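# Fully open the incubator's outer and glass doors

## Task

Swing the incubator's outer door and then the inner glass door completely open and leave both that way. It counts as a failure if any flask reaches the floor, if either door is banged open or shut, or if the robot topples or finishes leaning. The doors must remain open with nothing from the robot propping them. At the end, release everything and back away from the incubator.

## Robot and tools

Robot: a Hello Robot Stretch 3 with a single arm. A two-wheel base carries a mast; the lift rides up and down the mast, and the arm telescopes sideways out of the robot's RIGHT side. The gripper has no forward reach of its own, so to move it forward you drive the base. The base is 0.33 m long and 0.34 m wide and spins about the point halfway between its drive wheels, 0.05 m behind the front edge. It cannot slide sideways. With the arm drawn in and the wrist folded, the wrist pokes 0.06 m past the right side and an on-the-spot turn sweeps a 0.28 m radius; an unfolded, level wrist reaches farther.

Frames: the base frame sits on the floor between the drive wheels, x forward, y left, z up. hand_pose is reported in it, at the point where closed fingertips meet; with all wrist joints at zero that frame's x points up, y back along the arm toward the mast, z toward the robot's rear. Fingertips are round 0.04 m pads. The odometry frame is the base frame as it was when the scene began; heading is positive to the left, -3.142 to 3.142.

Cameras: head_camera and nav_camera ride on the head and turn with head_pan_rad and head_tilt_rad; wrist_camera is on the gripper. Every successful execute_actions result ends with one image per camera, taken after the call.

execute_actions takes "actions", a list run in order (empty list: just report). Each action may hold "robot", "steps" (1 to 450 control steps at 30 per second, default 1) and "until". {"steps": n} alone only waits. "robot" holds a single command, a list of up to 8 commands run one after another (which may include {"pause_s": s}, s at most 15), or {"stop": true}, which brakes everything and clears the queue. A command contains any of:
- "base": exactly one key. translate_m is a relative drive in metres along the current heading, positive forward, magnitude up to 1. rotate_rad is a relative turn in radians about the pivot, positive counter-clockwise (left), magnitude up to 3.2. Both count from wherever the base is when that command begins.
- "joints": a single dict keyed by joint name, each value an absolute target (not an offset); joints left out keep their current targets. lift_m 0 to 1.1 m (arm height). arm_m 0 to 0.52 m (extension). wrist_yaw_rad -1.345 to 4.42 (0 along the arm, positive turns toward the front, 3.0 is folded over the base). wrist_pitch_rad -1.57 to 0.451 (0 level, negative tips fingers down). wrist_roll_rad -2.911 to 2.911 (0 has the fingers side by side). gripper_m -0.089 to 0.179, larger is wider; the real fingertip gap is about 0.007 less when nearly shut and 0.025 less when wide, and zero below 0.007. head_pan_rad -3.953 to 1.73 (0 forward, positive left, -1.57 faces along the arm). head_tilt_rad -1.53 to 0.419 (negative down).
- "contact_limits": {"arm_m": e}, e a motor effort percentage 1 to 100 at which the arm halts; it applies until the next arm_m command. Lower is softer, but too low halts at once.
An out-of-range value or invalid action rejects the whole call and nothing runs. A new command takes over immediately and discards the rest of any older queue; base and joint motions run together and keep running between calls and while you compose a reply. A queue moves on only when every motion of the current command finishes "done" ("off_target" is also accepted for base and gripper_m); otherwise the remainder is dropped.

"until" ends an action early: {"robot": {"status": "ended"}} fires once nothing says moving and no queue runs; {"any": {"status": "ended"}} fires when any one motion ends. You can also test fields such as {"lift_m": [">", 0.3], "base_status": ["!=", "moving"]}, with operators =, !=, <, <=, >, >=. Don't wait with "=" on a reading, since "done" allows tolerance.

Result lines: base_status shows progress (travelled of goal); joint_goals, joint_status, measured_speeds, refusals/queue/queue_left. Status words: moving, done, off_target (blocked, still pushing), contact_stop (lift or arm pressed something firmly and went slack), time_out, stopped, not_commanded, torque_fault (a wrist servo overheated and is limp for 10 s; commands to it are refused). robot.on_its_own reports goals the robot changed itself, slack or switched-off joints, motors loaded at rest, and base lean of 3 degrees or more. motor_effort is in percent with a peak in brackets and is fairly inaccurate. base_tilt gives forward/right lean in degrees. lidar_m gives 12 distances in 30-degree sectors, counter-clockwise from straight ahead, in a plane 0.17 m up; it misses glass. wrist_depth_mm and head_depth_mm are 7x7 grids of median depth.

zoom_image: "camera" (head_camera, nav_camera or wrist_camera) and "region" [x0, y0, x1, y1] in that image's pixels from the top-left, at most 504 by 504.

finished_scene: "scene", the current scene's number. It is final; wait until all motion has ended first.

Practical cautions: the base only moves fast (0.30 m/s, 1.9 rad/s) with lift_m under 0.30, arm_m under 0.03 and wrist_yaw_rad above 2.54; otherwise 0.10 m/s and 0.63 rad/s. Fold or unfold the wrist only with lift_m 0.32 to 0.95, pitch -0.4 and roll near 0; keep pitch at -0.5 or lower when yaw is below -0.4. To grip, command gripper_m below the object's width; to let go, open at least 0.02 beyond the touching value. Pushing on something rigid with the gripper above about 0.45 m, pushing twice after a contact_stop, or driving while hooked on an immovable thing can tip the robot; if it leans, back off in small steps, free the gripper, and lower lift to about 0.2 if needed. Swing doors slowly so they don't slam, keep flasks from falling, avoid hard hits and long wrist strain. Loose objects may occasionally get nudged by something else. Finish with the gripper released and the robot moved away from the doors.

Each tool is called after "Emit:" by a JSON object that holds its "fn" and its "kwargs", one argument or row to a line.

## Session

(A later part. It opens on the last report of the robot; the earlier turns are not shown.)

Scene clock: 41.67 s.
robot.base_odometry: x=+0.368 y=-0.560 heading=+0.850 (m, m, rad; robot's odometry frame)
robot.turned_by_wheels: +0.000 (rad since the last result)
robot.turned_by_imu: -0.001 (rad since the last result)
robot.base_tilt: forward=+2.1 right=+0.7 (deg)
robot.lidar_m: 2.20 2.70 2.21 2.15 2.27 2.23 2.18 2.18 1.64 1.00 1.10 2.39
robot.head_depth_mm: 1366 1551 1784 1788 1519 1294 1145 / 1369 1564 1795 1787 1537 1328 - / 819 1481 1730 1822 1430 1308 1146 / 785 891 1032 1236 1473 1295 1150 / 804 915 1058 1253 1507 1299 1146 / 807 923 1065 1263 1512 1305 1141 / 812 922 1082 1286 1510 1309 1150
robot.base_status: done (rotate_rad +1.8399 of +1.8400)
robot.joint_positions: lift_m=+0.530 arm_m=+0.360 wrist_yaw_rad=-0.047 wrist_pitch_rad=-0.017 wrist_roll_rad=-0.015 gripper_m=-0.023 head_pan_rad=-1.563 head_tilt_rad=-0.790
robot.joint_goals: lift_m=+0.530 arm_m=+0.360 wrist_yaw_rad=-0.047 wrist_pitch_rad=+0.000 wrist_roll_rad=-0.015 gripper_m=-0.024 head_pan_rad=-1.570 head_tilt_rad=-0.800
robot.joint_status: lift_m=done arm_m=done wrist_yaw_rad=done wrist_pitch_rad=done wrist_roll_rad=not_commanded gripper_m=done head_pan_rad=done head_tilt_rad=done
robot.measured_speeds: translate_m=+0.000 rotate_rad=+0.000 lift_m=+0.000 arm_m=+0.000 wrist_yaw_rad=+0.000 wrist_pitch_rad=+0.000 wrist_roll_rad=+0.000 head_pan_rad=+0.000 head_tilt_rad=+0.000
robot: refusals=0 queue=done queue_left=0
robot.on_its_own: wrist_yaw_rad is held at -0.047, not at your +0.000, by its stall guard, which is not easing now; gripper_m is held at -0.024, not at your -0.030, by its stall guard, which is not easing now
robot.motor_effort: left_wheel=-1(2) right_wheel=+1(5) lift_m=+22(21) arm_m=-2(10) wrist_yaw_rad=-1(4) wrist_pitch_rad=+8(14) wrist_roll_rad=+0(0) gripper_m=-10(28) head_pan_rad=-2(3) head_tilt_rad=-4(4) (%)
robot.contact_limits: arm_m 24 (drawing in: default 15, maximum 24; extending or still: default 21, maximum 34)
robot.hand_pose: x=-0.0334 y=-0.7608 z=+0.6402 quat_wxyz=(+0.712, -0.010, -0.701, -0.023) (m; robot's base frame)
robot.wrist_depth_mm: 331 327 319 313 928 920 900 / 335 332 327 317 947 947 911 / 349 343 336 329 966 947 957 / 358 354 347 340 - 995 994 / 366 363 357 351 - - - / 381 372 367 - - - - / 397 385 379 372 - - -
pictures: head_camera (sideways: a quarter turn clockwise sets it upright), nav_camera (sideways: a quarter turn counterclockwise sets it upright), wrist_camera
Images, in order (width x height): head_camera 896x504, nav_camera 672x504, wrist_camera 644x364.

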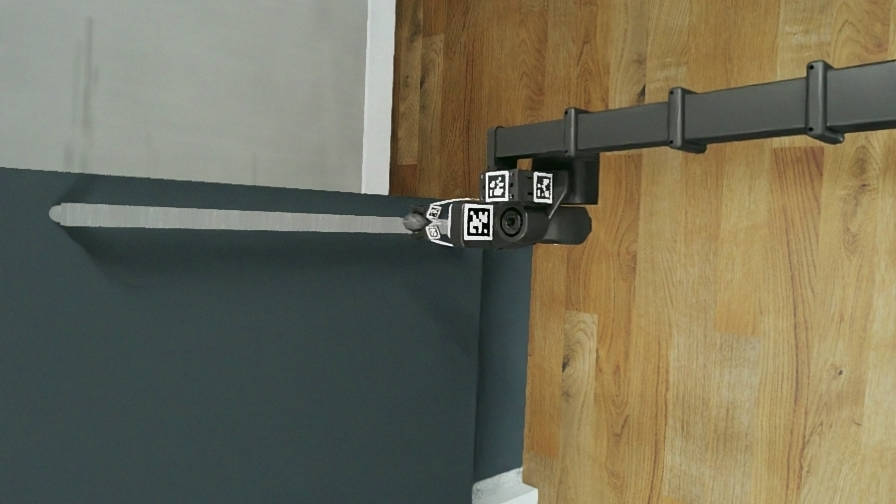

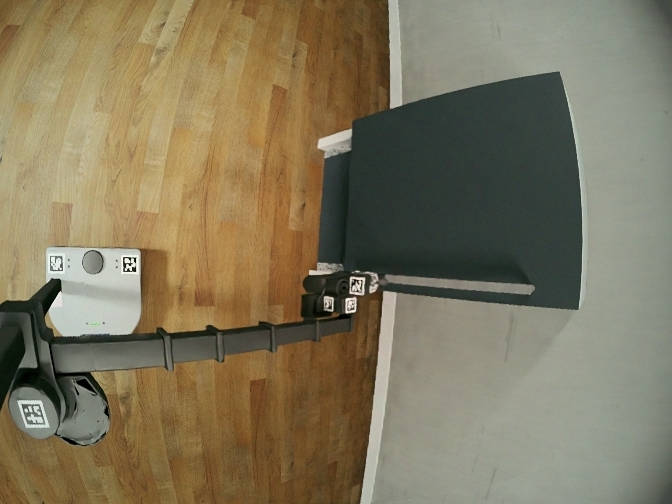

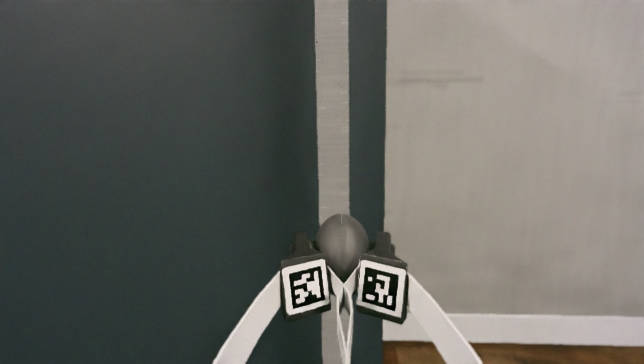

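Emit:
{"fn": "execute_actions", "kwargs": {
  "actions": [
    {"robot":[{"joints":{"gripper_m":0.08,"wrist_yaw_rad":0}},{"joints":{"arm_m":0.485}},{"joints":{"gripper_m":-0.06}},{"joints":{"arm_m":0.40},"contact_limits":{"arm_m":24}}],"steps":450,"until":{"robot":{"status":"ended"}}}
  ]
}}

Scene clock: 49.47 s.
robot.base_odometry: x=+0.368 y=-0.560 heading=+0.851 (m, m, rad; robot's odometry frame)
robot.turned_by_wheels: +0.001 (rad since the last result)
robot.turned_by_imu: +0.000 (rad since the last result)
robot.base_tilt: forward=+2.1 right=+0.8 (deg)
robot.lidar_m: 2.19 2.70 2.21 2.15 2.27 2.24 2.18 2.17 1.65 1.00 1.10 2.39
robot.head_depth_mm: 1361 1550 1798 1791 1518 1298 1145 / 1383 1559 1796 1780 1511 1333 - / 743 1480 1731 1848 1457 1303 1150 / 711 801 940 1131 1478 1304 1148 / 740 841 983 1166 1517 1306 1148 / 754 862 1004 1202 1514 1310 1146 / 768 879 1036 1249 1515 1303 1143
robot.base_status: done (rotate_rad +1.8406 of +1.8400)
robot.joint_positions: lift_m=+0.530 arm_m=+0.400 wrist_yaw_rad=+0.020 wrist_pitch_rad=-0.018 wrist_roll_rad=-0.015 gripper_m=-0.052 head_pan_rad=-1.563 head_tilt_rad=-0.791
robot.joint_goals: lift_m=+0.530 arm_m=+0.400 wrist_yaw_rad=+0.000 wrist_pitch_rad=+0.000 wrist_roll_rad=-0.015 gripper_m=-0.053 head_pan_rad=-1.570 head_tilt_rad=-0.800
robot.joint_status: lift_m=done arm_m=done wrist_yaw_rad=done wrist_pitch_rad=done wrist_roll_rad=not_commanded gripper_m=done head_pan_rad=done head_tilt_rad=done
robot.measured_speeds: translate_m=+0.000 rotate_rad=+0.000 lift_m=+0.000 arm_m=+0.000 wrist_yaw_rad=+0.000 wrist_pitch_rad=+0.000 wrist_roll_rad=+0.000 head_pan_rad=+0.000 head_tilt_rad=+0.000
robot: refusals=0 queue=done queue_left=0
robot.on_its_own: gripper_m is held at -0.053, not at your -0.060, by its stall guard, which is still easing; right_wheel is at rest, and its effort (-22) is outside its rest range (-18 to +18); wrist_yaw_rad is at rest, and its effort (-20) is outside its rest range (-12 to +12)
robot.motor_effort: left_wheel=+5(8) right_wheel=-22(22) lift_m=+22(23) arm_m=-3(10) wrist_yaw_rad=-20(23) wrist_pitch_rad=+8(12) wrist_roll_rad=+0(0) gripper_m=-35(100) head_pan_rad=-3(3) head_tilt_rad=-4(5) (%)
robot.contact_limits: arm_m 24 (drawing in: default 15, maximum 24; extending or still: default 21, maximum 34)
robot.hand_pose: x=-0.0163 y=-0.8011 z=+0.6400 quat_wxyz=(+0.713, +0.014, -0.701, +0.001) (m; robot's base frame)
robot.wrist_depth_mm: 251 232 215 134 189 860 837 / 260 242 222 138 194 876 855 / 269 250 229 142 201 901 861 / 280 256 237 146 207 922 889 / 292 266 245 149 211 972 918 / 302 277 257 153 - 992 946 / 316 285 257 159 226 985 967
pictures: head_camera (sideways: a quarter turn clockwise sets it upright), nav_camera (sideways: a quarter turn counterclockwise sets it upright), wrist_camera
Images, in order (width x height): head_camera 896x504, nav_camera 672x504, wrist_camera 644x364.

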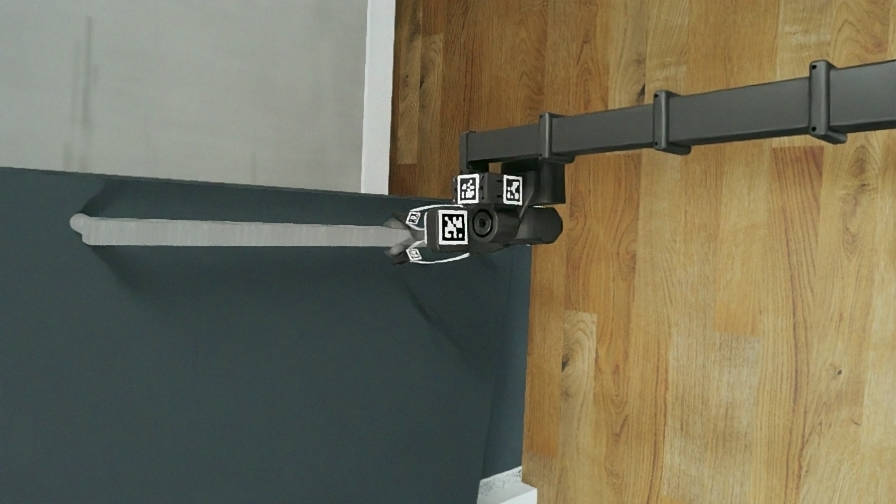

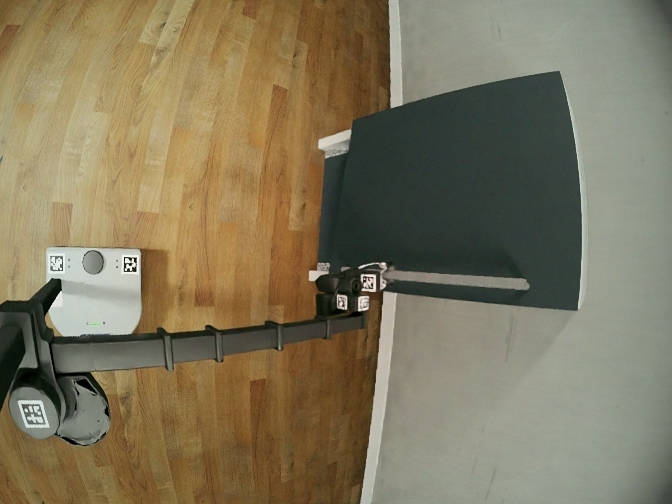

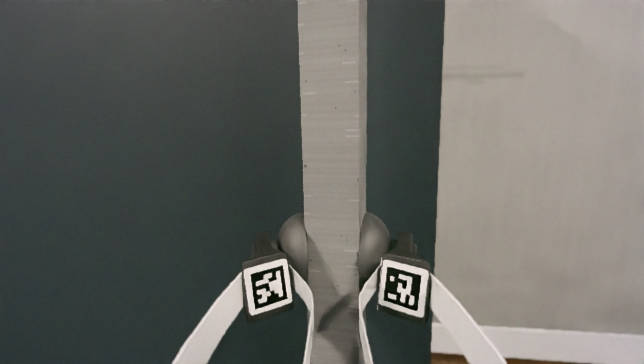

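Emit:
{"fn": "execute_actions", "kwargs": {
  "actions": [
    {"robot":[{"joints":{"gripper_m":-0.045,"arm_m":0.33,"wrist_yaw_rad":0.28}},{"joints":{"arm_m":0.23,"wrist_yaw_rad":0.5}},{"joints":{"arm_m":0.16,"wrist_yaw_rad":0.7},"base":{"translate_m":0.02}}],"steps":450,"until":{"robot":{"status":"ended"}}}
  ]
}}

Scene clock: 51.90 s.
robot.base_odometry: x=+0.368 y=-0.560 heading=+0.849 (m, m, rad; robot's odometry frame)
robot.turned_by_wheels: -0.002 (rad since the last result)
robot.turned_by_imu: -0.013 (rad since the last result)
robot.base_tilt: forward=+2.1 right=+0.8 (deg)
robot.lidar_m: 2.20 2.70 2.22 2.16 2.26 2.24 2.18 2.20 1.65 1.00 1.10 2.35
robot.head_depth_mm: 1368 1562 1795 1773 1511 1301 1147 / 1382 1569 1807 1789 1542 1327 - / 1330 1519 1774 1756 1417 1306 1142 / 654 723 853 967 1440 1298 1149 / 679 775 902 1078 1484 1301 1143 / 701 797 938 1129 1518 1305 1145 / 721 828 975 1185 1508 1309 1140
robot.base_status: done (rotate_rad +1.8388 of +1.8400)
robot.joint_positions: lift_m=+0.530 arm_m=+0.330 wrist_yaw_rad=+0.221 wrist_pitch_rad=-0.019 wrist_roll_rad=-0.015 gripper_m=-0.037 head_pan_rad=-1.563 head_tilt_rad=-0.791
robot.joint_goals: lift_m=+0.530 arm_m=+0.330 wrist_yaw_rad=+0.280 wrist_pitch_rad=+0.000 wrist_roll_rad=-0.015 gripper_m=-0.039 head_pan_rad=-1.570 head_tilt_rad=-0.800
robot.joint_status: lift_m=done arm_m=done wrist_yaw_rad=off_target wrist_pitch_rad=done wrist_roll_rad=not_commanded gripper_m=off_target head_pan_rad=done head_tilt_rad=done
robot.measured_speeds: translate_m=+0.000 rotate_rad=+0.000 lift_m=+0.000 arm_m=+0.000 wrist_yaw_rad=+0.000 wrist_pitch_rad=+0.000 wrist_roll_rad=+0.000 head_pan_rad=+0.000 head_tilt_rad=+0.000
robot: refusals=0 queue=dropped queue_left=0
robot.on_its_own: gripper_m is held at -0.039, not at your -0.045, by its stall guard, which is still easing; right_wheel is at rest, and its effort (+43) is outside its rest range (-18 to +18); wrist_yaw_rad is at rest, and its effort (+56) is outside its rest range (-12 to +12)
robot.motor_effort: left_wheel=-14(24) right_wheel=+43(70) lift_m=+22(23) arm_m=+0(3) wrist_yaw_rad=+56(95) wrist_pitch_rad=+9(9) wrist_roll_rad=+0(0) gripper_m=-31(40) head_pan_rad=-3(3) head_tilt_rad=-4(4) (%)
robot.hand_pose: x=+0.0346 y=-0.7246 z=+0.6395 quat_wxyz=(+0.709, +0.084, -0.696, +0.072) (m; robot's base frame)
robot.wrist_depth_mm: 413 326 267 224 187 850 820 / 440 341 274 229 189 864 839 / 472 355 285 236 195 893 855 / 497 375 295 243 200 914 868 / 538 386 309 158 203 920 883 / 584 411 327 160 - 975 908 / - 434 330 271 215 977 927
pictures: head_camera (sideways: a quarter turn clockwise sets it upright), nav_camera (sideways: a quarter turn counterclockwise sets it upright), wrist_camera
dropped: robot: command 0 of its queue: gripper_m: off_target; wrist_yaw_rad: off_target
Images, in order (width x height): head_camera 896x504, nav_camera 672x504, wrist_camera 644x364.

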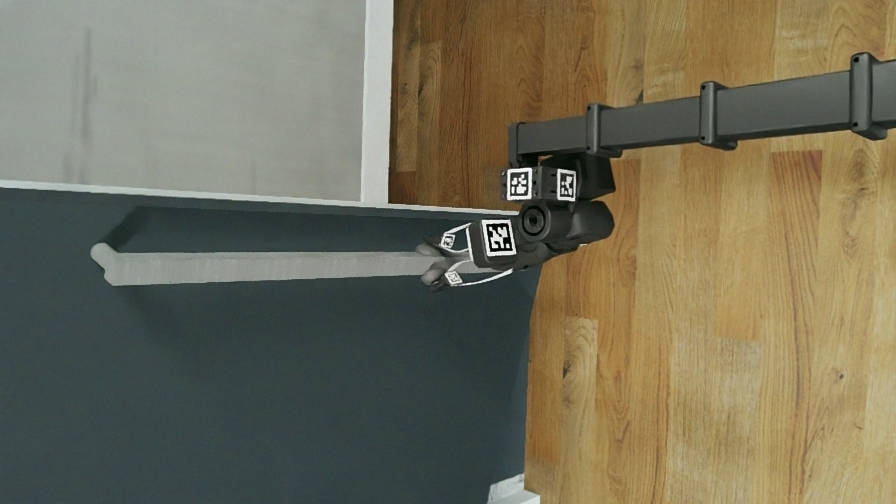

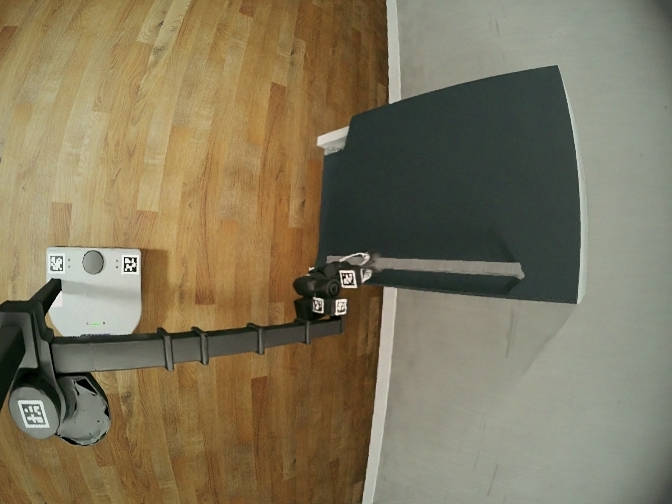

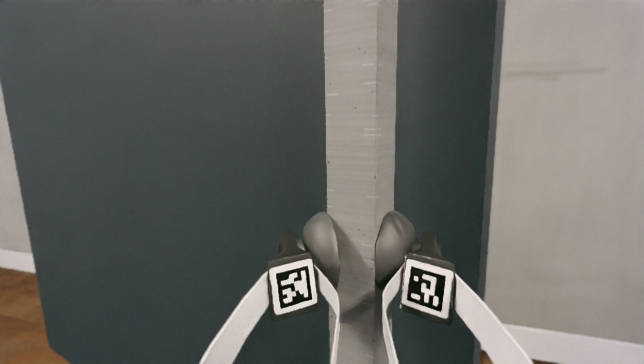

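Emit:
{"fn": "execute_actions", "kwargs": {
  "actions": [
    {"robot":{"joints":{"gripper_m":-0.02,"wrist_yaw_rad":0.25},"base":{"translate_m":-0.035}},"steps":90,"until":{"robot":{"status":"ended"}}},
    {"robot":{"joints":{"arm_m":0.23,"wrist_yaw_rad":0.4}},"steps":120,"until":{"robot":{"status":"ended"}}},
    {"robot":{"joints":{"arm_m":0.16,"wrist_yaw_rad":0.6},"base":{"translate_m":0.03}},"steps":120,"until":{"robot":{"status":"ended"}}}
  ]
}}

Scene clock: 58.30 s.
robot.base_odometry: x=+0.364 y=-0.564 heading=+0.850 (m, m, rad; robot's odometry frame)
robot.turned_by_wheels: +0.001 (rad since the last result)
robot.turned_by_imu: +0.001 (rad since the last result)
robot.base_tilt: forward=+2.1 right=+0.8 (deg)
robot.lidar_m: 2.19 2.70 2.22 2.15 2.26 2.24 2.17 2.20 1.64 1.00 1.10 2.36
robot.head_depth_mm: 1371 1547 1787 1791 1509 1303 1150 / 1381 1564 1818 1776 1505 1331 - / 1337 1530 1771 1742 1502 1388 1144 / 687 762 881 1071 1497 1258 1147 / 709 810 942 1122 1539 1298 1149 / 726 833 975 1172 1518 1302 1147 / 743 854 1001 1207 1520 1302 1143
robot.base_status: done (translate_m +0.0300 of +0.0300)
robot.joint_positions: lift_m=+0.530 arm_m=+0.160 wrist_yaw_rad=+0.599 wrist_pitch_rad=-0.020 wrist_roll_rad=-0.015 gripper_m=-0.020 head_pan_rad=-1.563 head_tilt_rad=-0.791
robot.joint_goals: lift_m=+0.530 arm_m=+0.160 wrist_yaw_rad=+0.600 wrist_pitch_rad=+0.000 wrist_roll_rad=-0.015 gripper_m=-0.020 head_pan_rad=-1.570 head_tilt_rad=-0.800
robot.joint_status: lift_m=done arm_m=done wrist_yaw_rad=done wrist_pitch_rad=done wrist_roll_rad=not_commanded gripper_m=done head_pan_rad=done head_tilt_rad=done
robot.measured_speeds: translate_m=+0.000 rotate_rad=+0.000 lift_m=+0.000 arm_m=+0.000 wrist_yaw_rad=+0.000 wrist_pitch_rad=+0.000 wrist_roll_rad=+0.000 head_pan_rad=+0.000 head_tilt_rad=+0.000
robot: refusals=0 queue=done queue_left=0
robot.motor_effort: left_wheel=+0(13) right_wheel=+0(43) lift_m=+22(23) arm_m=-2(2) wrist_yaw_rad=+1(56) wrist_pitch_rad=+9(10) wrist_roll_rad=+0(0) gripper_m=-9(48) head_pan_rad=-3(3) head_tilt_rad=-3(3) (%)
robot.hand_pose: x=+0.1227 y=-0.5165 z=+0.6395 quat_wxyz=(+0.683, +0.214, -0.668, +0.203) (m; robot's base frame)
robot.wrist_depth_mm: - - - 625 485 394 326 / - - - 646 491 398 282 / - - - 673 511 402 316 / - - - 694 519 408 296 / - - - 746 523 426 325 / - - - - 503 426 328 / - - - 968 590 431 335
pictures: head_camera (sideways: a quarter turn clockwise sets it upright), nav_camera (sideways: a quarter turn counterclockwise sets it upright), wrist_camera
Images, in order (width x height): head_camera 896x504, nav_camera 672x504, wrist_camera 644x364.

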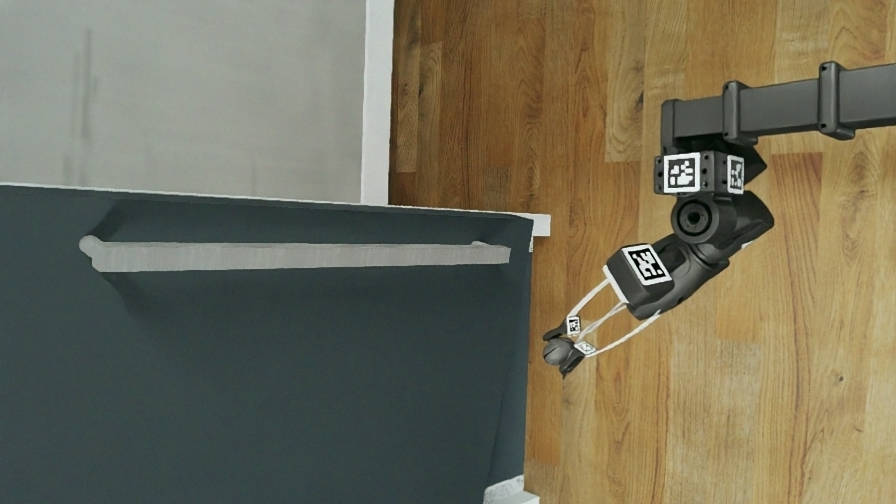

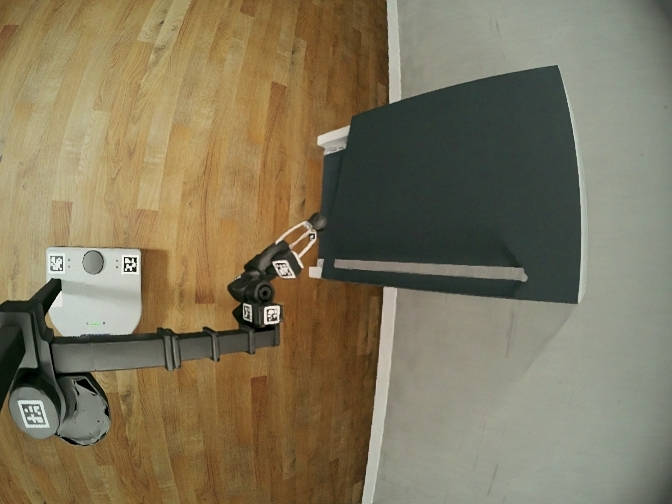

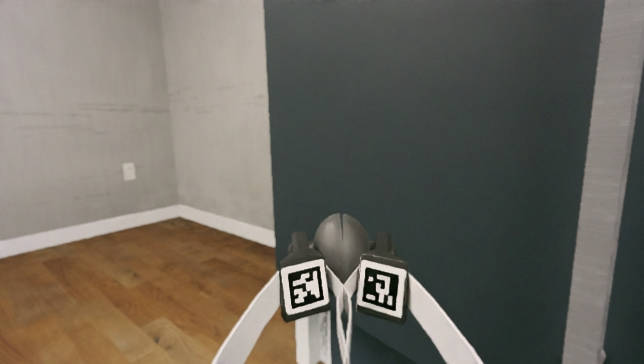

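Emit:
{"fn": "execute_actions", "kwargs": {
  "actions": [
    {"robot":[{"joints":{"wrist_yaw_rad":0,"gripper_m":0.0},"base":{"translate_m":-0.07}},{"joints":{"arm_m":0.36}}],"steps":300,"until":{"robot":{"status":"ended"}}}
  ]
}}

Scene clock: 63.13 s.
robot.base_odometry: x=+0.318 y=-0.616 heading=+0.850 (m, m, rad; robot's odometry frame)
robot.turned_by_wheels: +0.000 (rad since the last result)
robot.turned_by_imu: -0.001 (rad since the last result)
robot.base_tilt: forward=+2.1 right=+0.7 (deg)
robot.lidar_m: 2.27 2.78 2.21 2.16 2.25 2.17 2.10 2.19 1.64 1.00 1.10 2.35
robot.head_depth_mm: 1371 1567 1792 1796 1504 1301 1147 / 1374 1565 1807 1780 1527 1331 - / 1383 1571 1803 1840 1455 1301 1148 / 775 837 975 1103 1479 1304 1149 / 686 761 904 1069 1469 1312 1140 / 712 814 954 1145 1510 1310 1143 / 732 836 985 1188 1505 1302 1149
robot.base_status: done (translate_m -0.0700 of -0.0700)
robot.joint_positions: lift_m=+0.530 arm_m=+0.360 wrist_yaw_rad=+0.001 wrist_pitch_rad=-0.020 wrist_roll_rad=-0.015 gripper_m=+0.000 head_pan_rad=-1.563 head_tilt_rad=-0.791
robot.joint_goals: lift_m=+0.530 arm_m=+0.360 wrist_yaw_rad=+0.000 wrist_pitch_rad=+0.000 wrist_roll_rad=-0.015 gripper_m=+0.000 head_pan_rad=-1.570 head_tilt_rad=-0.800
robot.joint_status: lift_m=done arm_m=done wrist_yaw_rad=done wrist_pitch_rad=done wrist_roll_rad=not_commanded gripper_m=done head_pan_rad=done head_tilt_rad=done
robot.measured_speeds: translate_m=+0.000 rotate_rad=+0.000 lift_m=+0.000 arm_m=+0.000 wrist_yaw_rad=+0.000 wrist_pitch_rad=+0.000 wrist_roll_rad=+0.000 head_pan_rad=+0.000 head_tilt_rad=+0.000
robot: refusals=0 queue=done queue_left=0
robot.motor_effort: left_wheel=+0(3) right_wheel=+1(7) lift_m=+22(23) arm_m=+3(3) wrist_yaw_rad=-1(3) wrist_pitch_rad=+10(10) wrist_roll_rad=+1(1) gripper_m=-2(66) head_pan_rad=-2(2) head_tilt_rad=-4(4) (%)
robot.hand_pose: x=-0.0213 y=-0.7604 z=+0.6395 quat_wxyz=(+0.713, +0.007, -0.701, -0.007) (m; robot's base frame)
robot.wrist_depth_mm: 241 152 204 376 935 903 883 / 249 154 211 389 952 894 903 / 257 158 216 394 972 946 921 / 266 162 225 408 989 981 943 / 276 167 231 334 - - 964 / 290 173 239 - - - - / 305 177 243 440 - - -
pictures: head_camera (sideways: a quarter turn clockwise sets it upright), nav_camera (sideways: a quarter turn counterclockwise sets it upright), wrist_camera
Images, in order (width x height): head_camera 896x504, nav_camera 672x504, wrist_camera 644x364.

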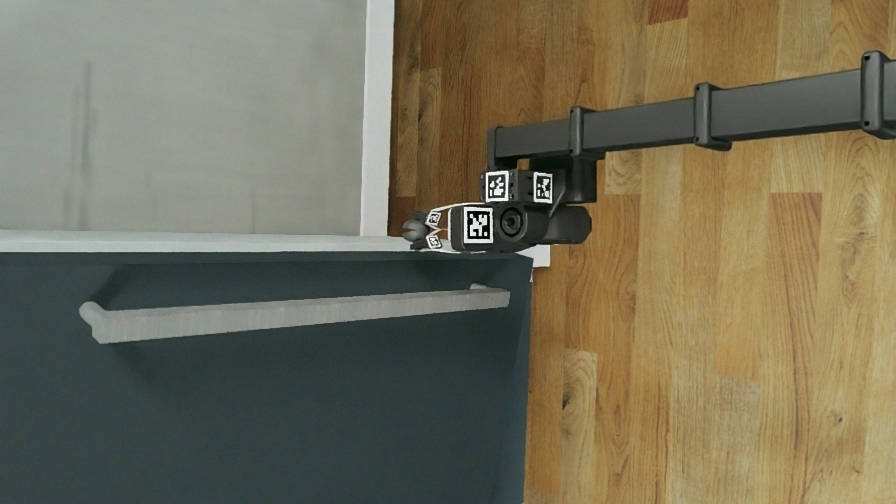

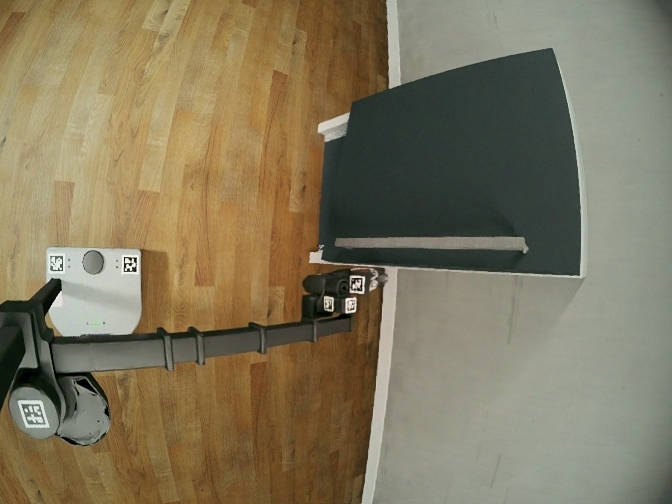

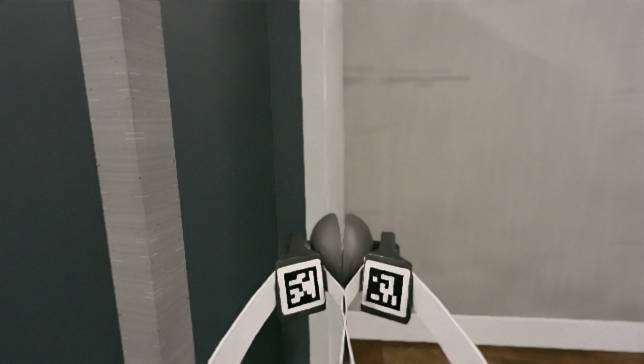

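Emit:
{"fn": "execute_actions", "kwargs": {
  "actions": [
    {"robot":[{"joints":{"arm_m":0.28,"gripper_m":0.09}},{"joints":{"wrist_yaw_rad":0.2},"base":{"translate_m":0.055}},{"joints":{"arm_m":0.41}}],"steps":300,"until":{"robot":{"status":"ended"}}}
  ]
}}

Scene clock: 69.43 s.
robot.base_odometry: x=+0.355 y=-0.575 heading=+0.850 (m, m, rad; robot's odometry frame)
robot.turned_by_wheels: +0.000 (rad since the last result)
robot.turned_by_imu: -0.001 (rad since the last result)
robot.base_tilt: forward=+2.1 right=+0.7 (deg)
robot.lidar_m: 2.22 2.72 2.21 2.15 2.26 2.22 2.16 2.19 1.65 1.00 1.10 2.36
robot.head_depth_mm: 1373 1546 1800 1783 1504 1301 1145 / 1373 1563 1792 1794 1508 1325 - / 1357 1542 1817 1879 1476 1304 1140 / 708 798 922 1110 1507 1303 1146 / 736 839 976 1174 1499 1306 1147 / 748 857 996 1191 1510 1299 1142 / 761 876 1020 1226 1507 1302 1150
robot.base_status: done (translate_m +0.0550 of +0.0550)
robot.joint_positions: lift_m=+0.530 arm_m=+0.410 wrist_yaw_rad=+0.198 wrist_pitch_rad=-0.021 wrist_roll_rad=-0.015 gripper_m=+0.090 head_pan_rad=-1.563 head_tilt_rad=-0.791
robot.joint_goals: lift_m=+0.530 arm_m=+0.410 wrist_yaw_rad=+0.200 wrist_pitch_rad=+0.000 wrist_roll_rad=-0.015 gripper_m=+0.090 head_pan_rad=-1.570 head_tilt_rad=-0.800
robot.joint_status: lift_m=done arm_m=done wrist_yaw_rad=done wrist_pitch_rad=done wrist_roll_rad=not_commanded gripper_m=done head_pan_rad=done head_tilt_rad=done
robot.measured_speeds: translate_m=+0.000 rotate_rad=+0.000 lift_m=+0.000 arm_m=+0.000 wrist_yaw_rad=+0.000 wrist_pitch_rad=+0.000 wrist_roll_rad=+0.000 head_pan_rad=+0.000 head_tilt_rad=+0.000
robot: refusals=0 queue=done queue_left=0
robot.motor_effort: left_wheel=+0(3) right_wheel=+0(7) lift_m=+23(23) arm_m=+3(5) wrist_yaw_rad=+1(3) wrist_pitch_rad=+10(11) wrist_roll_rad=+0(1) gripper_m=+0(79) head_pan_rad=-2(2) head_tilt_rad=-4(4) (%)
robot.hand_pose: x=+0.0289 y=-0.8054 z=+0.6391 quat_wxyz=(+0.710, +0.077, -0.697, +0.063) (m; robot's base frame)
robot.wrist_depth_mm: 314 269 235 210 179 785 758 / 329 281 244 214 183 812 783 / 344 294 253 220 191 854 796 / 359 302 258 227 196 838 808 / 377 315 268 235 203 892 821 / 397 333 - 240 208 883 868 / 421 357 290 250 211 945 873
pictures: head_camera (sideways: a quarter turn clockwise sets it upright), nav_camera (sideways: a quarter turn counterclockwise sets it upright), wrist_camera
Images, in order (width x height): head_camera 896x504, nav_camera 672x504, wrist_camera 644x364.

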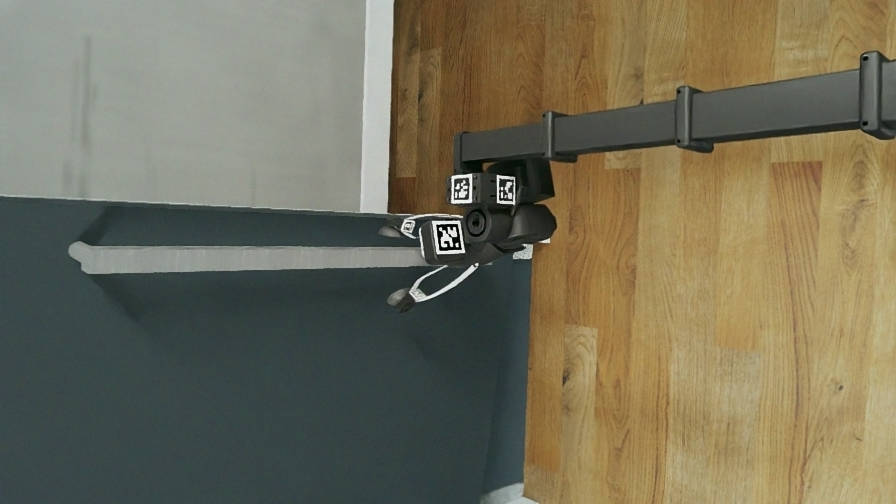

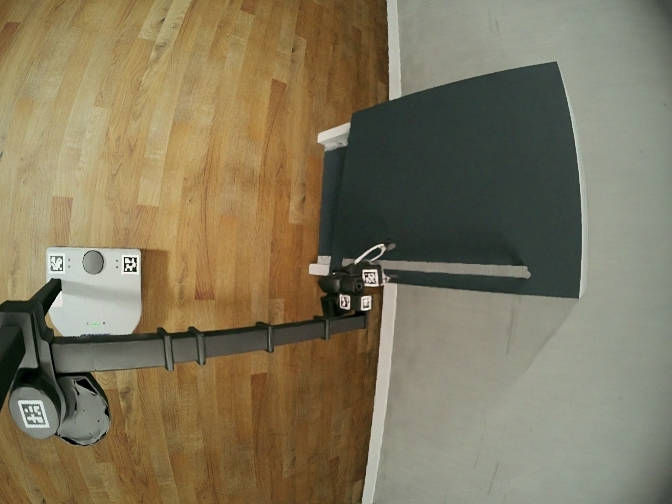

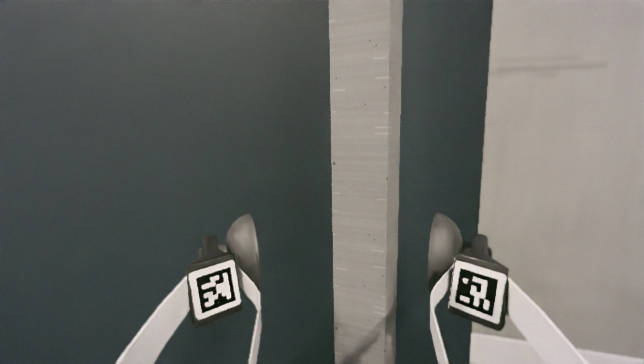

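Emit:
{"fn": "execute_actions", "kwargs": {
  "actions": [
    {"robot":[{"joints":{"arm_m":0.3}},{"joints":{"wrist_yaw_rad":-0.2},"base":{"translate_m":0.085}},{"joints":{"arm_m":0.43},"contact_limits":{"arm_m":10}}],"steps":300,"until":{"robot":{"status":"ended"}}}
  ]
}}

Scene clock: 76.00 s.
robot.base_odometry: x=+0.411 y=-0.511 heading=+0.850 (m, m, rad; robot's odometry frame)
robot.turned_by_wheels: +0.000 (rad since the last result)
robot.turned_by_imu: -0.001 (rad since the last result)
robot.base_tilt: forward=+2.1 right=+0.8 (deg)
robot.lidar_m: 2.13 2.62 2.21 2.15 2.25 2.30 2.24 2.20 1.65 1.00 1.10 2.37
robot.head_depth_mm: 1365 1558 1794 1787 1496 1297 1147 / 1351 1562 1799 1807 1511 1325 - / 717 802 939 - 1466 1309 1145 / 739 845 970 1153 1506 1303 1151 / 753 857 994 1180 1516 1309 1149 / 765 872 1021 1215 1512 1304 1152 / 777 891 1042 1248 1511 1306 1142
robot.base_status: done (translate_m +0.0850 of +0.0850)
robot.joint_positions: lift_m=+0.530 arm_m=+0.430 wrist_yaw_rad=-0.199 wrist_pitch_rad=-0.021 wrist_roll_rad=-0.015 gripper_m=+0.090 head_pan_rad=-1.563 head_tilt_rad=-0.791
robot.joint_goals: lift_m=+0.530 arm_m=+0.430 wrist_yaw_rad=-0.200 wrist_pitch_rad=+0.000 wrist_roll_rad=-0.015 gripper_m=+0.090 head_pan_rad=-1.570 head_tilt_rad=-0.800
robot.joint_status: lift_m=done arm_m=done wrist_yaw_rad=done wrist_pitch_rad=done wrist_roll_rad=not_commanded gripper_m=done head_pan_rad=done head_tilt_rad=done
robot.measured_speeds: translate_m=+0.000 rotate_rad=+0.000 lift_m=+0.000 arm_m=+0.000 wrist_yaw_rad=+0.000 wrist_pitch_rad=+0.000 wrist_roll_rad=+0.000 head_pan_rad=+0.000 head_tilt_rad=+0.000
robot: refusals=0 queue=done queue_left=0
robot.motor_effort: left_wheel=+0(3) right_wheel=+0(6) lift_m=+22(23) arm_m=+3(1) wrist_yaw_rad=-1(3) wrist_pitch_rad=+10(11) wrist_roll_rad=+0(0) gripper_m=+0(0) head_pan_rad=-3(2) head_tilt_rad=-4(4) (%)
robot.contact_limits: arm_m 10 (drawing in: default 15, maximum 24; extending or still: default 21, maximum 34)
robot.hand_pose: x=-0.0720 y=-0.8253 z=+0.6391 quat_wxyz=(+0.708, -0.062, -0.699, -0.078) (m; robot's base frame)
robot.wrist_depth_mm: 183 183 182 117 181 924 968 / 188 188 187 120 187 979 975 / 193 192 192 123 193 978 - / 200 198 197 127 197 - - / 205 206 202 131 202 - - / 211 210 - 135 209 - - / 218 217 216 139 216 - -
pictures: head_camera (sideways: a quarter turn clockwise sets it upright), nav_camera (sideways: a quarter turn counterclockwise sets it upright), wrist_camera
Images, in order (width x height): head_camera 896x504, nav_camera 672x504, wrist_camera 644x364.

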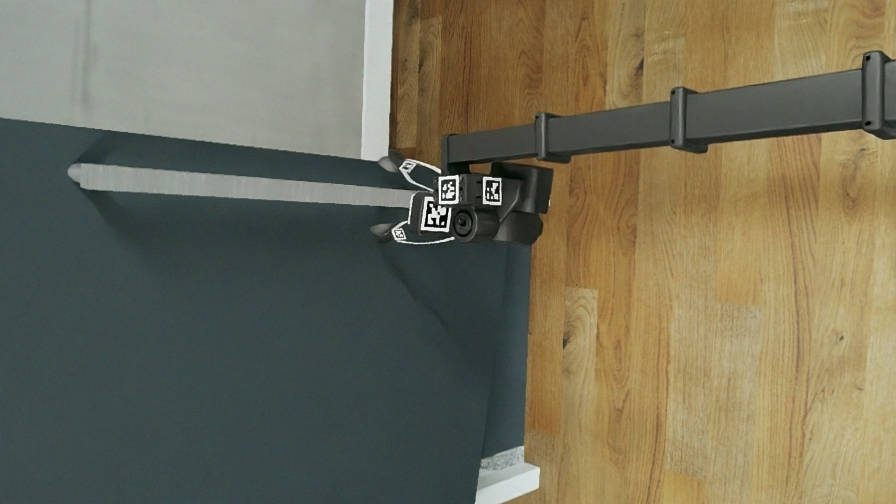

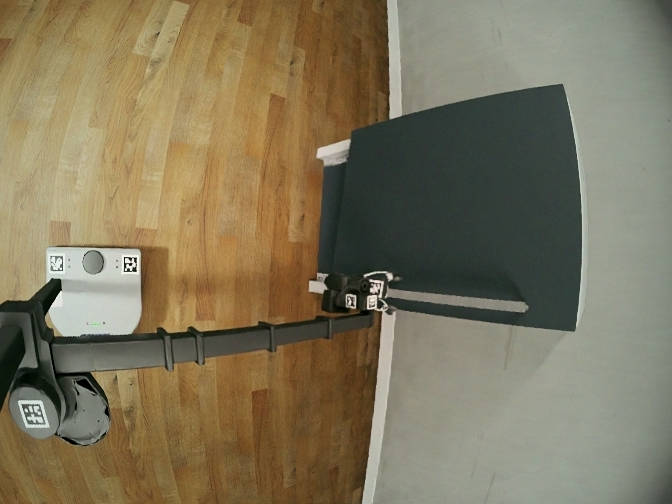

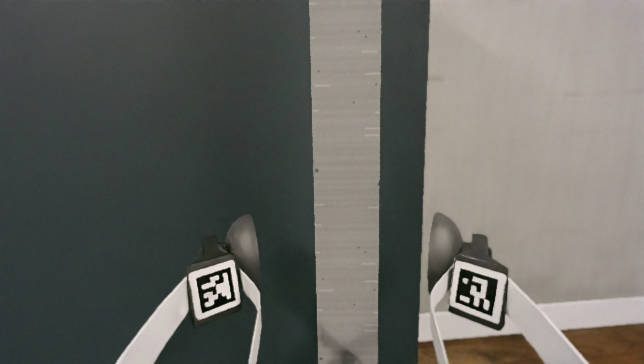

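Emit:
{"fn": "execute_actions", "kwargs": {
  "actions": [
    {"robot":{"joints":{"gripper_m":-0.045}},"steps":40},
    {"robot":{"joints":{"arm_m":0.30,"wrist_yaw_rad":-0.45,"wrist_pitch_rad":-0.1},"base":{"translate_m":0.09}},"steps":150,"until":{"robot":{"status":"ended"}}}
  ]
}}

Scene clock: 80.53 s.
robot.base_odometry: x=+0.470 y=-0.444 heading=+0.851 (m, m, rad; robot's odometry frame)
robot.turned_by_wheels: +0.000 (rad since the last result)
robot.turned_by_imu: +0.000 (rad since the last result)
robot.base_tilt: forward=+2.1 right=+0.8 (deg)
robot.lidar_m: 2.05 2.54 2.18 2.14 2.25 2.40 2.34 2.20 1.65 1.01 1.10 2.38
robot.head_depth_mm: 1323 1564 1798 1802 1510 1301 1147 / 598 651 797 1692 1514 1339 - / 622 693 782 903 - 1289 1146 / 645 734 849 1011 1458 1303 1141 / 672 771 900 1079 1474 1300 1145 / 702 808 951 1162 1506 1296 1142 / 735 850 1007 1243 1514 1307 1142
robot.base_status: done (translate_m +0.0900 of +0.0900)
robot.joint_positions: lift_m=+0.530 arm_m=+0.300 wrist_yaw_rad=-0.359 wrist_pitch_rad=-0.035 wrist_roll_rad=-0.017 gripper_m=-0.034 head_pan_rad=-1.563 head_tilt_rad=-0.791
robot.joint_goals: lift_m=+0.530 arm_m=+0.300 wrist_yaw_rad=-0.374 wrist_pitch_rad=-0.100 wrist_roll_rad=-0.017 gripper_m=-0.036 head_pan_rad=-1.570 head_tilt_rad=-0.800
robot.joint_status: lift_m=done arm_m=done wrist_yaw_rad=off_target wrist_pitch_rad=off_target wrist_roll_rad=not_commanded gripper_m=off_target head_pan_rad=done head_tilt_rad=done
robot.measured_speeds: translate_m=+0.000 rotate_rad=+0.000 lift_m=+0.000 arm_m=+0.000 wrist_yaw_rad=+0.000 wrist_pitch_rad=+0.000 wrist_roll_rad=+0.000 head_pan_rad=+0.000 head_tilt_rad=+0.000
robot: refusals=0 queue=dropped queue_left=0
robot.on_its_own: wrist_yaw_rad is held at -0.374, not at your -0.450, by its stall guard, which is not easing now; gripper_m is held at -0.036, not at your -0.045, by its stall guard, which is still easing; wrist_yaw_rad is at rest, and its effort (-15) is outside its rest range (-12 to +12); wrist_pitch_rad is at rest, and its effort (-34) is outside its rest range (-20 to +32)
robot.motor_effort: left_wheel=+4(26) right_wheel=-17(69) lift_m=+20(23) arm_m=-3(4) wrist_yaw_rad=-15(91) wrist_pitch_rad=-34(34) wrist_roll_rad=+1(1) gripper_m=-27(100) head_pan_rad=-3(3) head_tilt_rad=-4(3) (%)
robot.hand_pose: x=-0.1111 y=-0.6844 z=+0.6359 quat_wxyz=(+0.699, -0.113, -0.692, -0.140) (m; robot's base frame)
robot.wrist_depth_mm: 189 185 181 111 175 - - / 195 192 187 114 179 - - / 201 197 192 118 184 - - / 208 204 198 122 189 - - / 215 209 203 125 - - - / 222 217 211 128 - - - / 229 224 218 134 210 - -
pictures: head_camera (sideways: a quarter turn clockwise sets it upright), nav_camera (sideways: a quarter turn counterclockwise sets it upright), wrist_camera
Images, in order (width x height): head_camera 896x504, nav_camera 672x504, wrist_camera 644x364.

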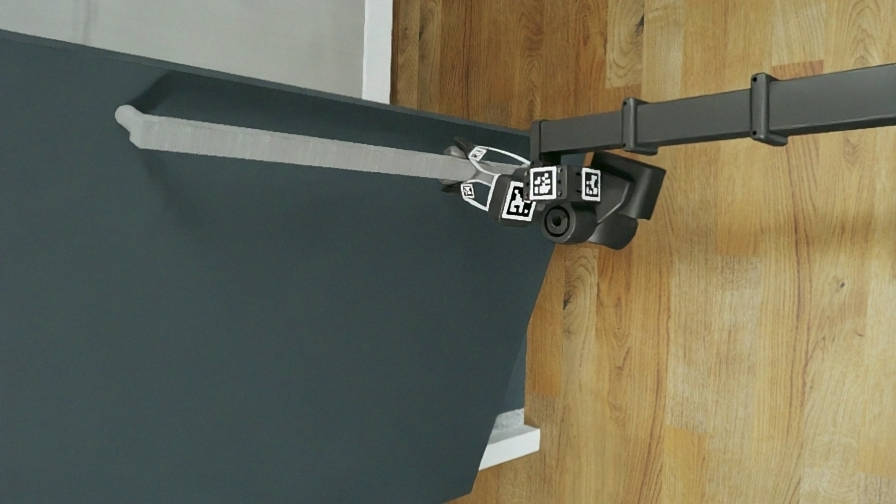

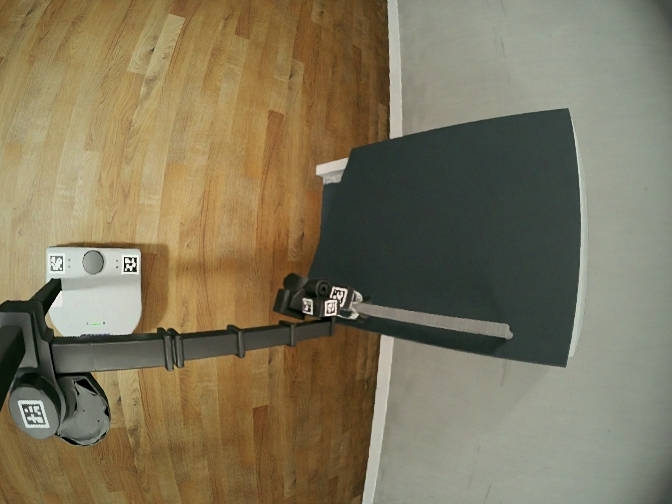

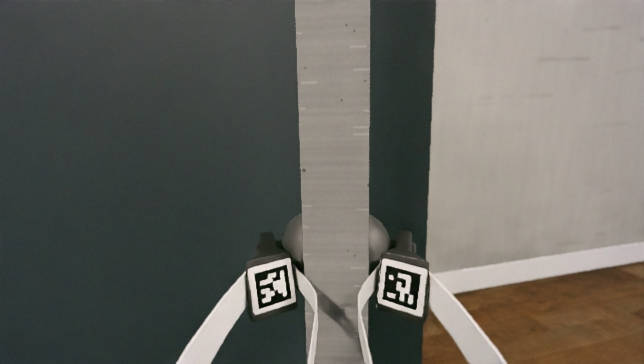

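Emit:
{"fn": "execute_actions", "kwargs": {
  "actions": [
    {"robot":{"joints":{"gripper_m":-0.025,"arm_m":0.15,"wrist_yaw_rad":-0.39,"wrist_pitch_rad":-0.03},"base":{"translate_m":0.09}},"steps":150,"until":{"robot":{"status":"ended"}}}
  ]
}}

Scene clock: 83.20 s.
robot.base_odometry: x=+0.529 y=-0.376 heading=+0.851 (m, m, rad; robot's odometry frame)
robot.turned_by_wheels: +0.001 (rad since the last result)
robot.turned_by_imu: +0.001 (rad since the last result)
robot.base_tilt: forward=+2.1 right=+0.8 (deg)
robot.lidar_m: 1.96 1.97 2.18 2.14 2.24 2.49 2.43 2.20 1.03 1.06 1.08 2.38
robot.head_depth_mm: 449 510 1685 1789 1504 1296 1144 / 478 518 585 708 936 1347 - / 511 574 644 733 882 - 1125 / 550 628 727 861 1057 1310 1146 / 595 683 805 975 1445 1295 1146 / 646 754 904 1128 1513 1299 1140 / 711 840 1025 1690 1513 1300 1142
robot.base_status: done (translate_m +0.0900 of +0.0900)
robot.joint_positions: lift_m=+0.530 arm_m=+0.151 wrist_yaw_rad=-0.322 wrist_pitch_rad=-0.029 wrist_roll_rad=-0.017 gripper_m=-0.018 head_pan_rad=-1.563 head_tilt_rad=-0.791
robot.joint_goals: lift_m=+0.530 arm_m=+0.150 wrist_yaw_rad=-0.390 wrist_pitch_rad=-0.030 wrist_roll_rad=-0.017 gripper_m=-0.019 head_pan_rad=-1.570 head_tilt_rad=-0.800
robot.joint_status: lift_m=done arm_m=done wrist_yaw_rad=off_target wrist_pitch_rad=done wrist_roll_rad=not_commanded gripper_m=off_target head_pan_rad=done head_tilt_rad=done
robot.measured_speeds: translate_m=+0.000 rotate_rad=+0.000 lift_m=+0.000 arm_m=+0.000 wrist_yaw_rad=+0.000 wrist_pitch_rad=+0.000 wrist_roll_rad=+0.000 head_pan_rad=+0.000 head_tilt_rad=+0.000
robot: refusals=0 queue=dropped queue_left=0
robot.on_its_own: gripper_m is held at -0.019, not at your -0.025, by its stall guard, which is not easing now; right_wheel is at rest, and its effort (-39) is outside its rest range (-18 to +18); wrist_yaw_rad is at rest, and its effort (-64) is outside its rest range (-12 to +12)
robot.motor_effort: left_wheel=+10(10) right_wheel=-39(38) lift_m=+19(19) arm_m=-6(6) wrist_yaw_rad=-64(66) wrist_pitch_rad=-1(34) wrist_roll_rad=+1(1) gripper_m=-28(28) head_pan_rad=-2(3) head_tilt_rad=-4(4) (%)
robot.hand_pose: x=-0.1024 y=-0.5381 z=+0.6373 quat_wxyz=(+0.702, -0.102, -0.693, -0.125) (m; robot's base frame)
robot.wrist_depth_mm: 264 231 203 114 163 - - / 276 240 210 117 167 - - / 289 250 216 121 173 - - / 307 261 224 124 179 - - / 320 271 236 128 183 - - / 337 284 252 131 183 - - / 355 297 248 137 195 - -
pictures: head_camera (sideways: a quarter turn clockwise sets it upright), nav_camera (sideways: a quarter turn counterclockwise sets it upright), wrist_camera
Images, in order (width x height): head_camera 896x504, nav_camera 672x504, wrist_camera 644x364.

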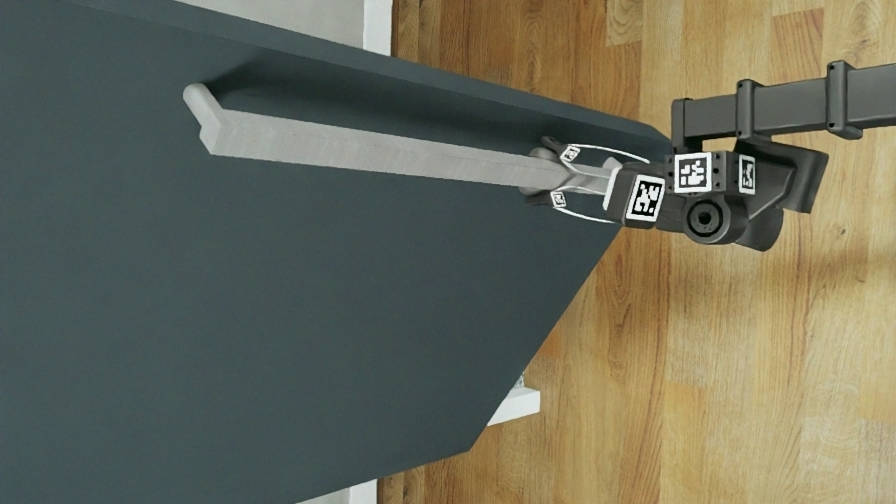

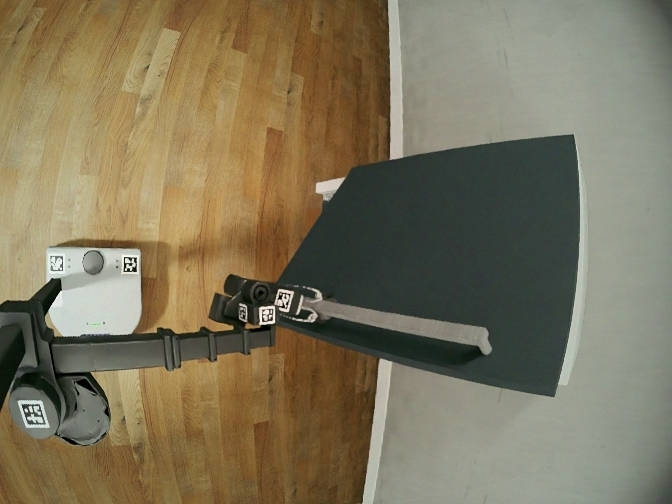

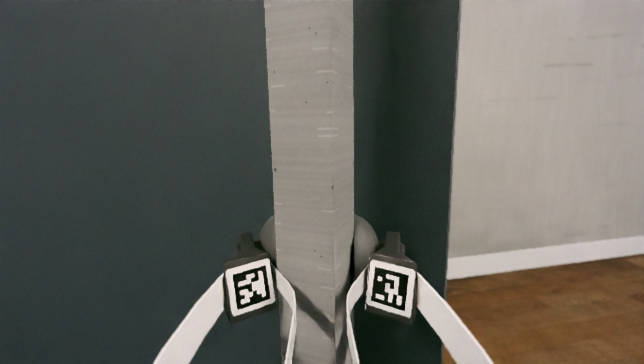

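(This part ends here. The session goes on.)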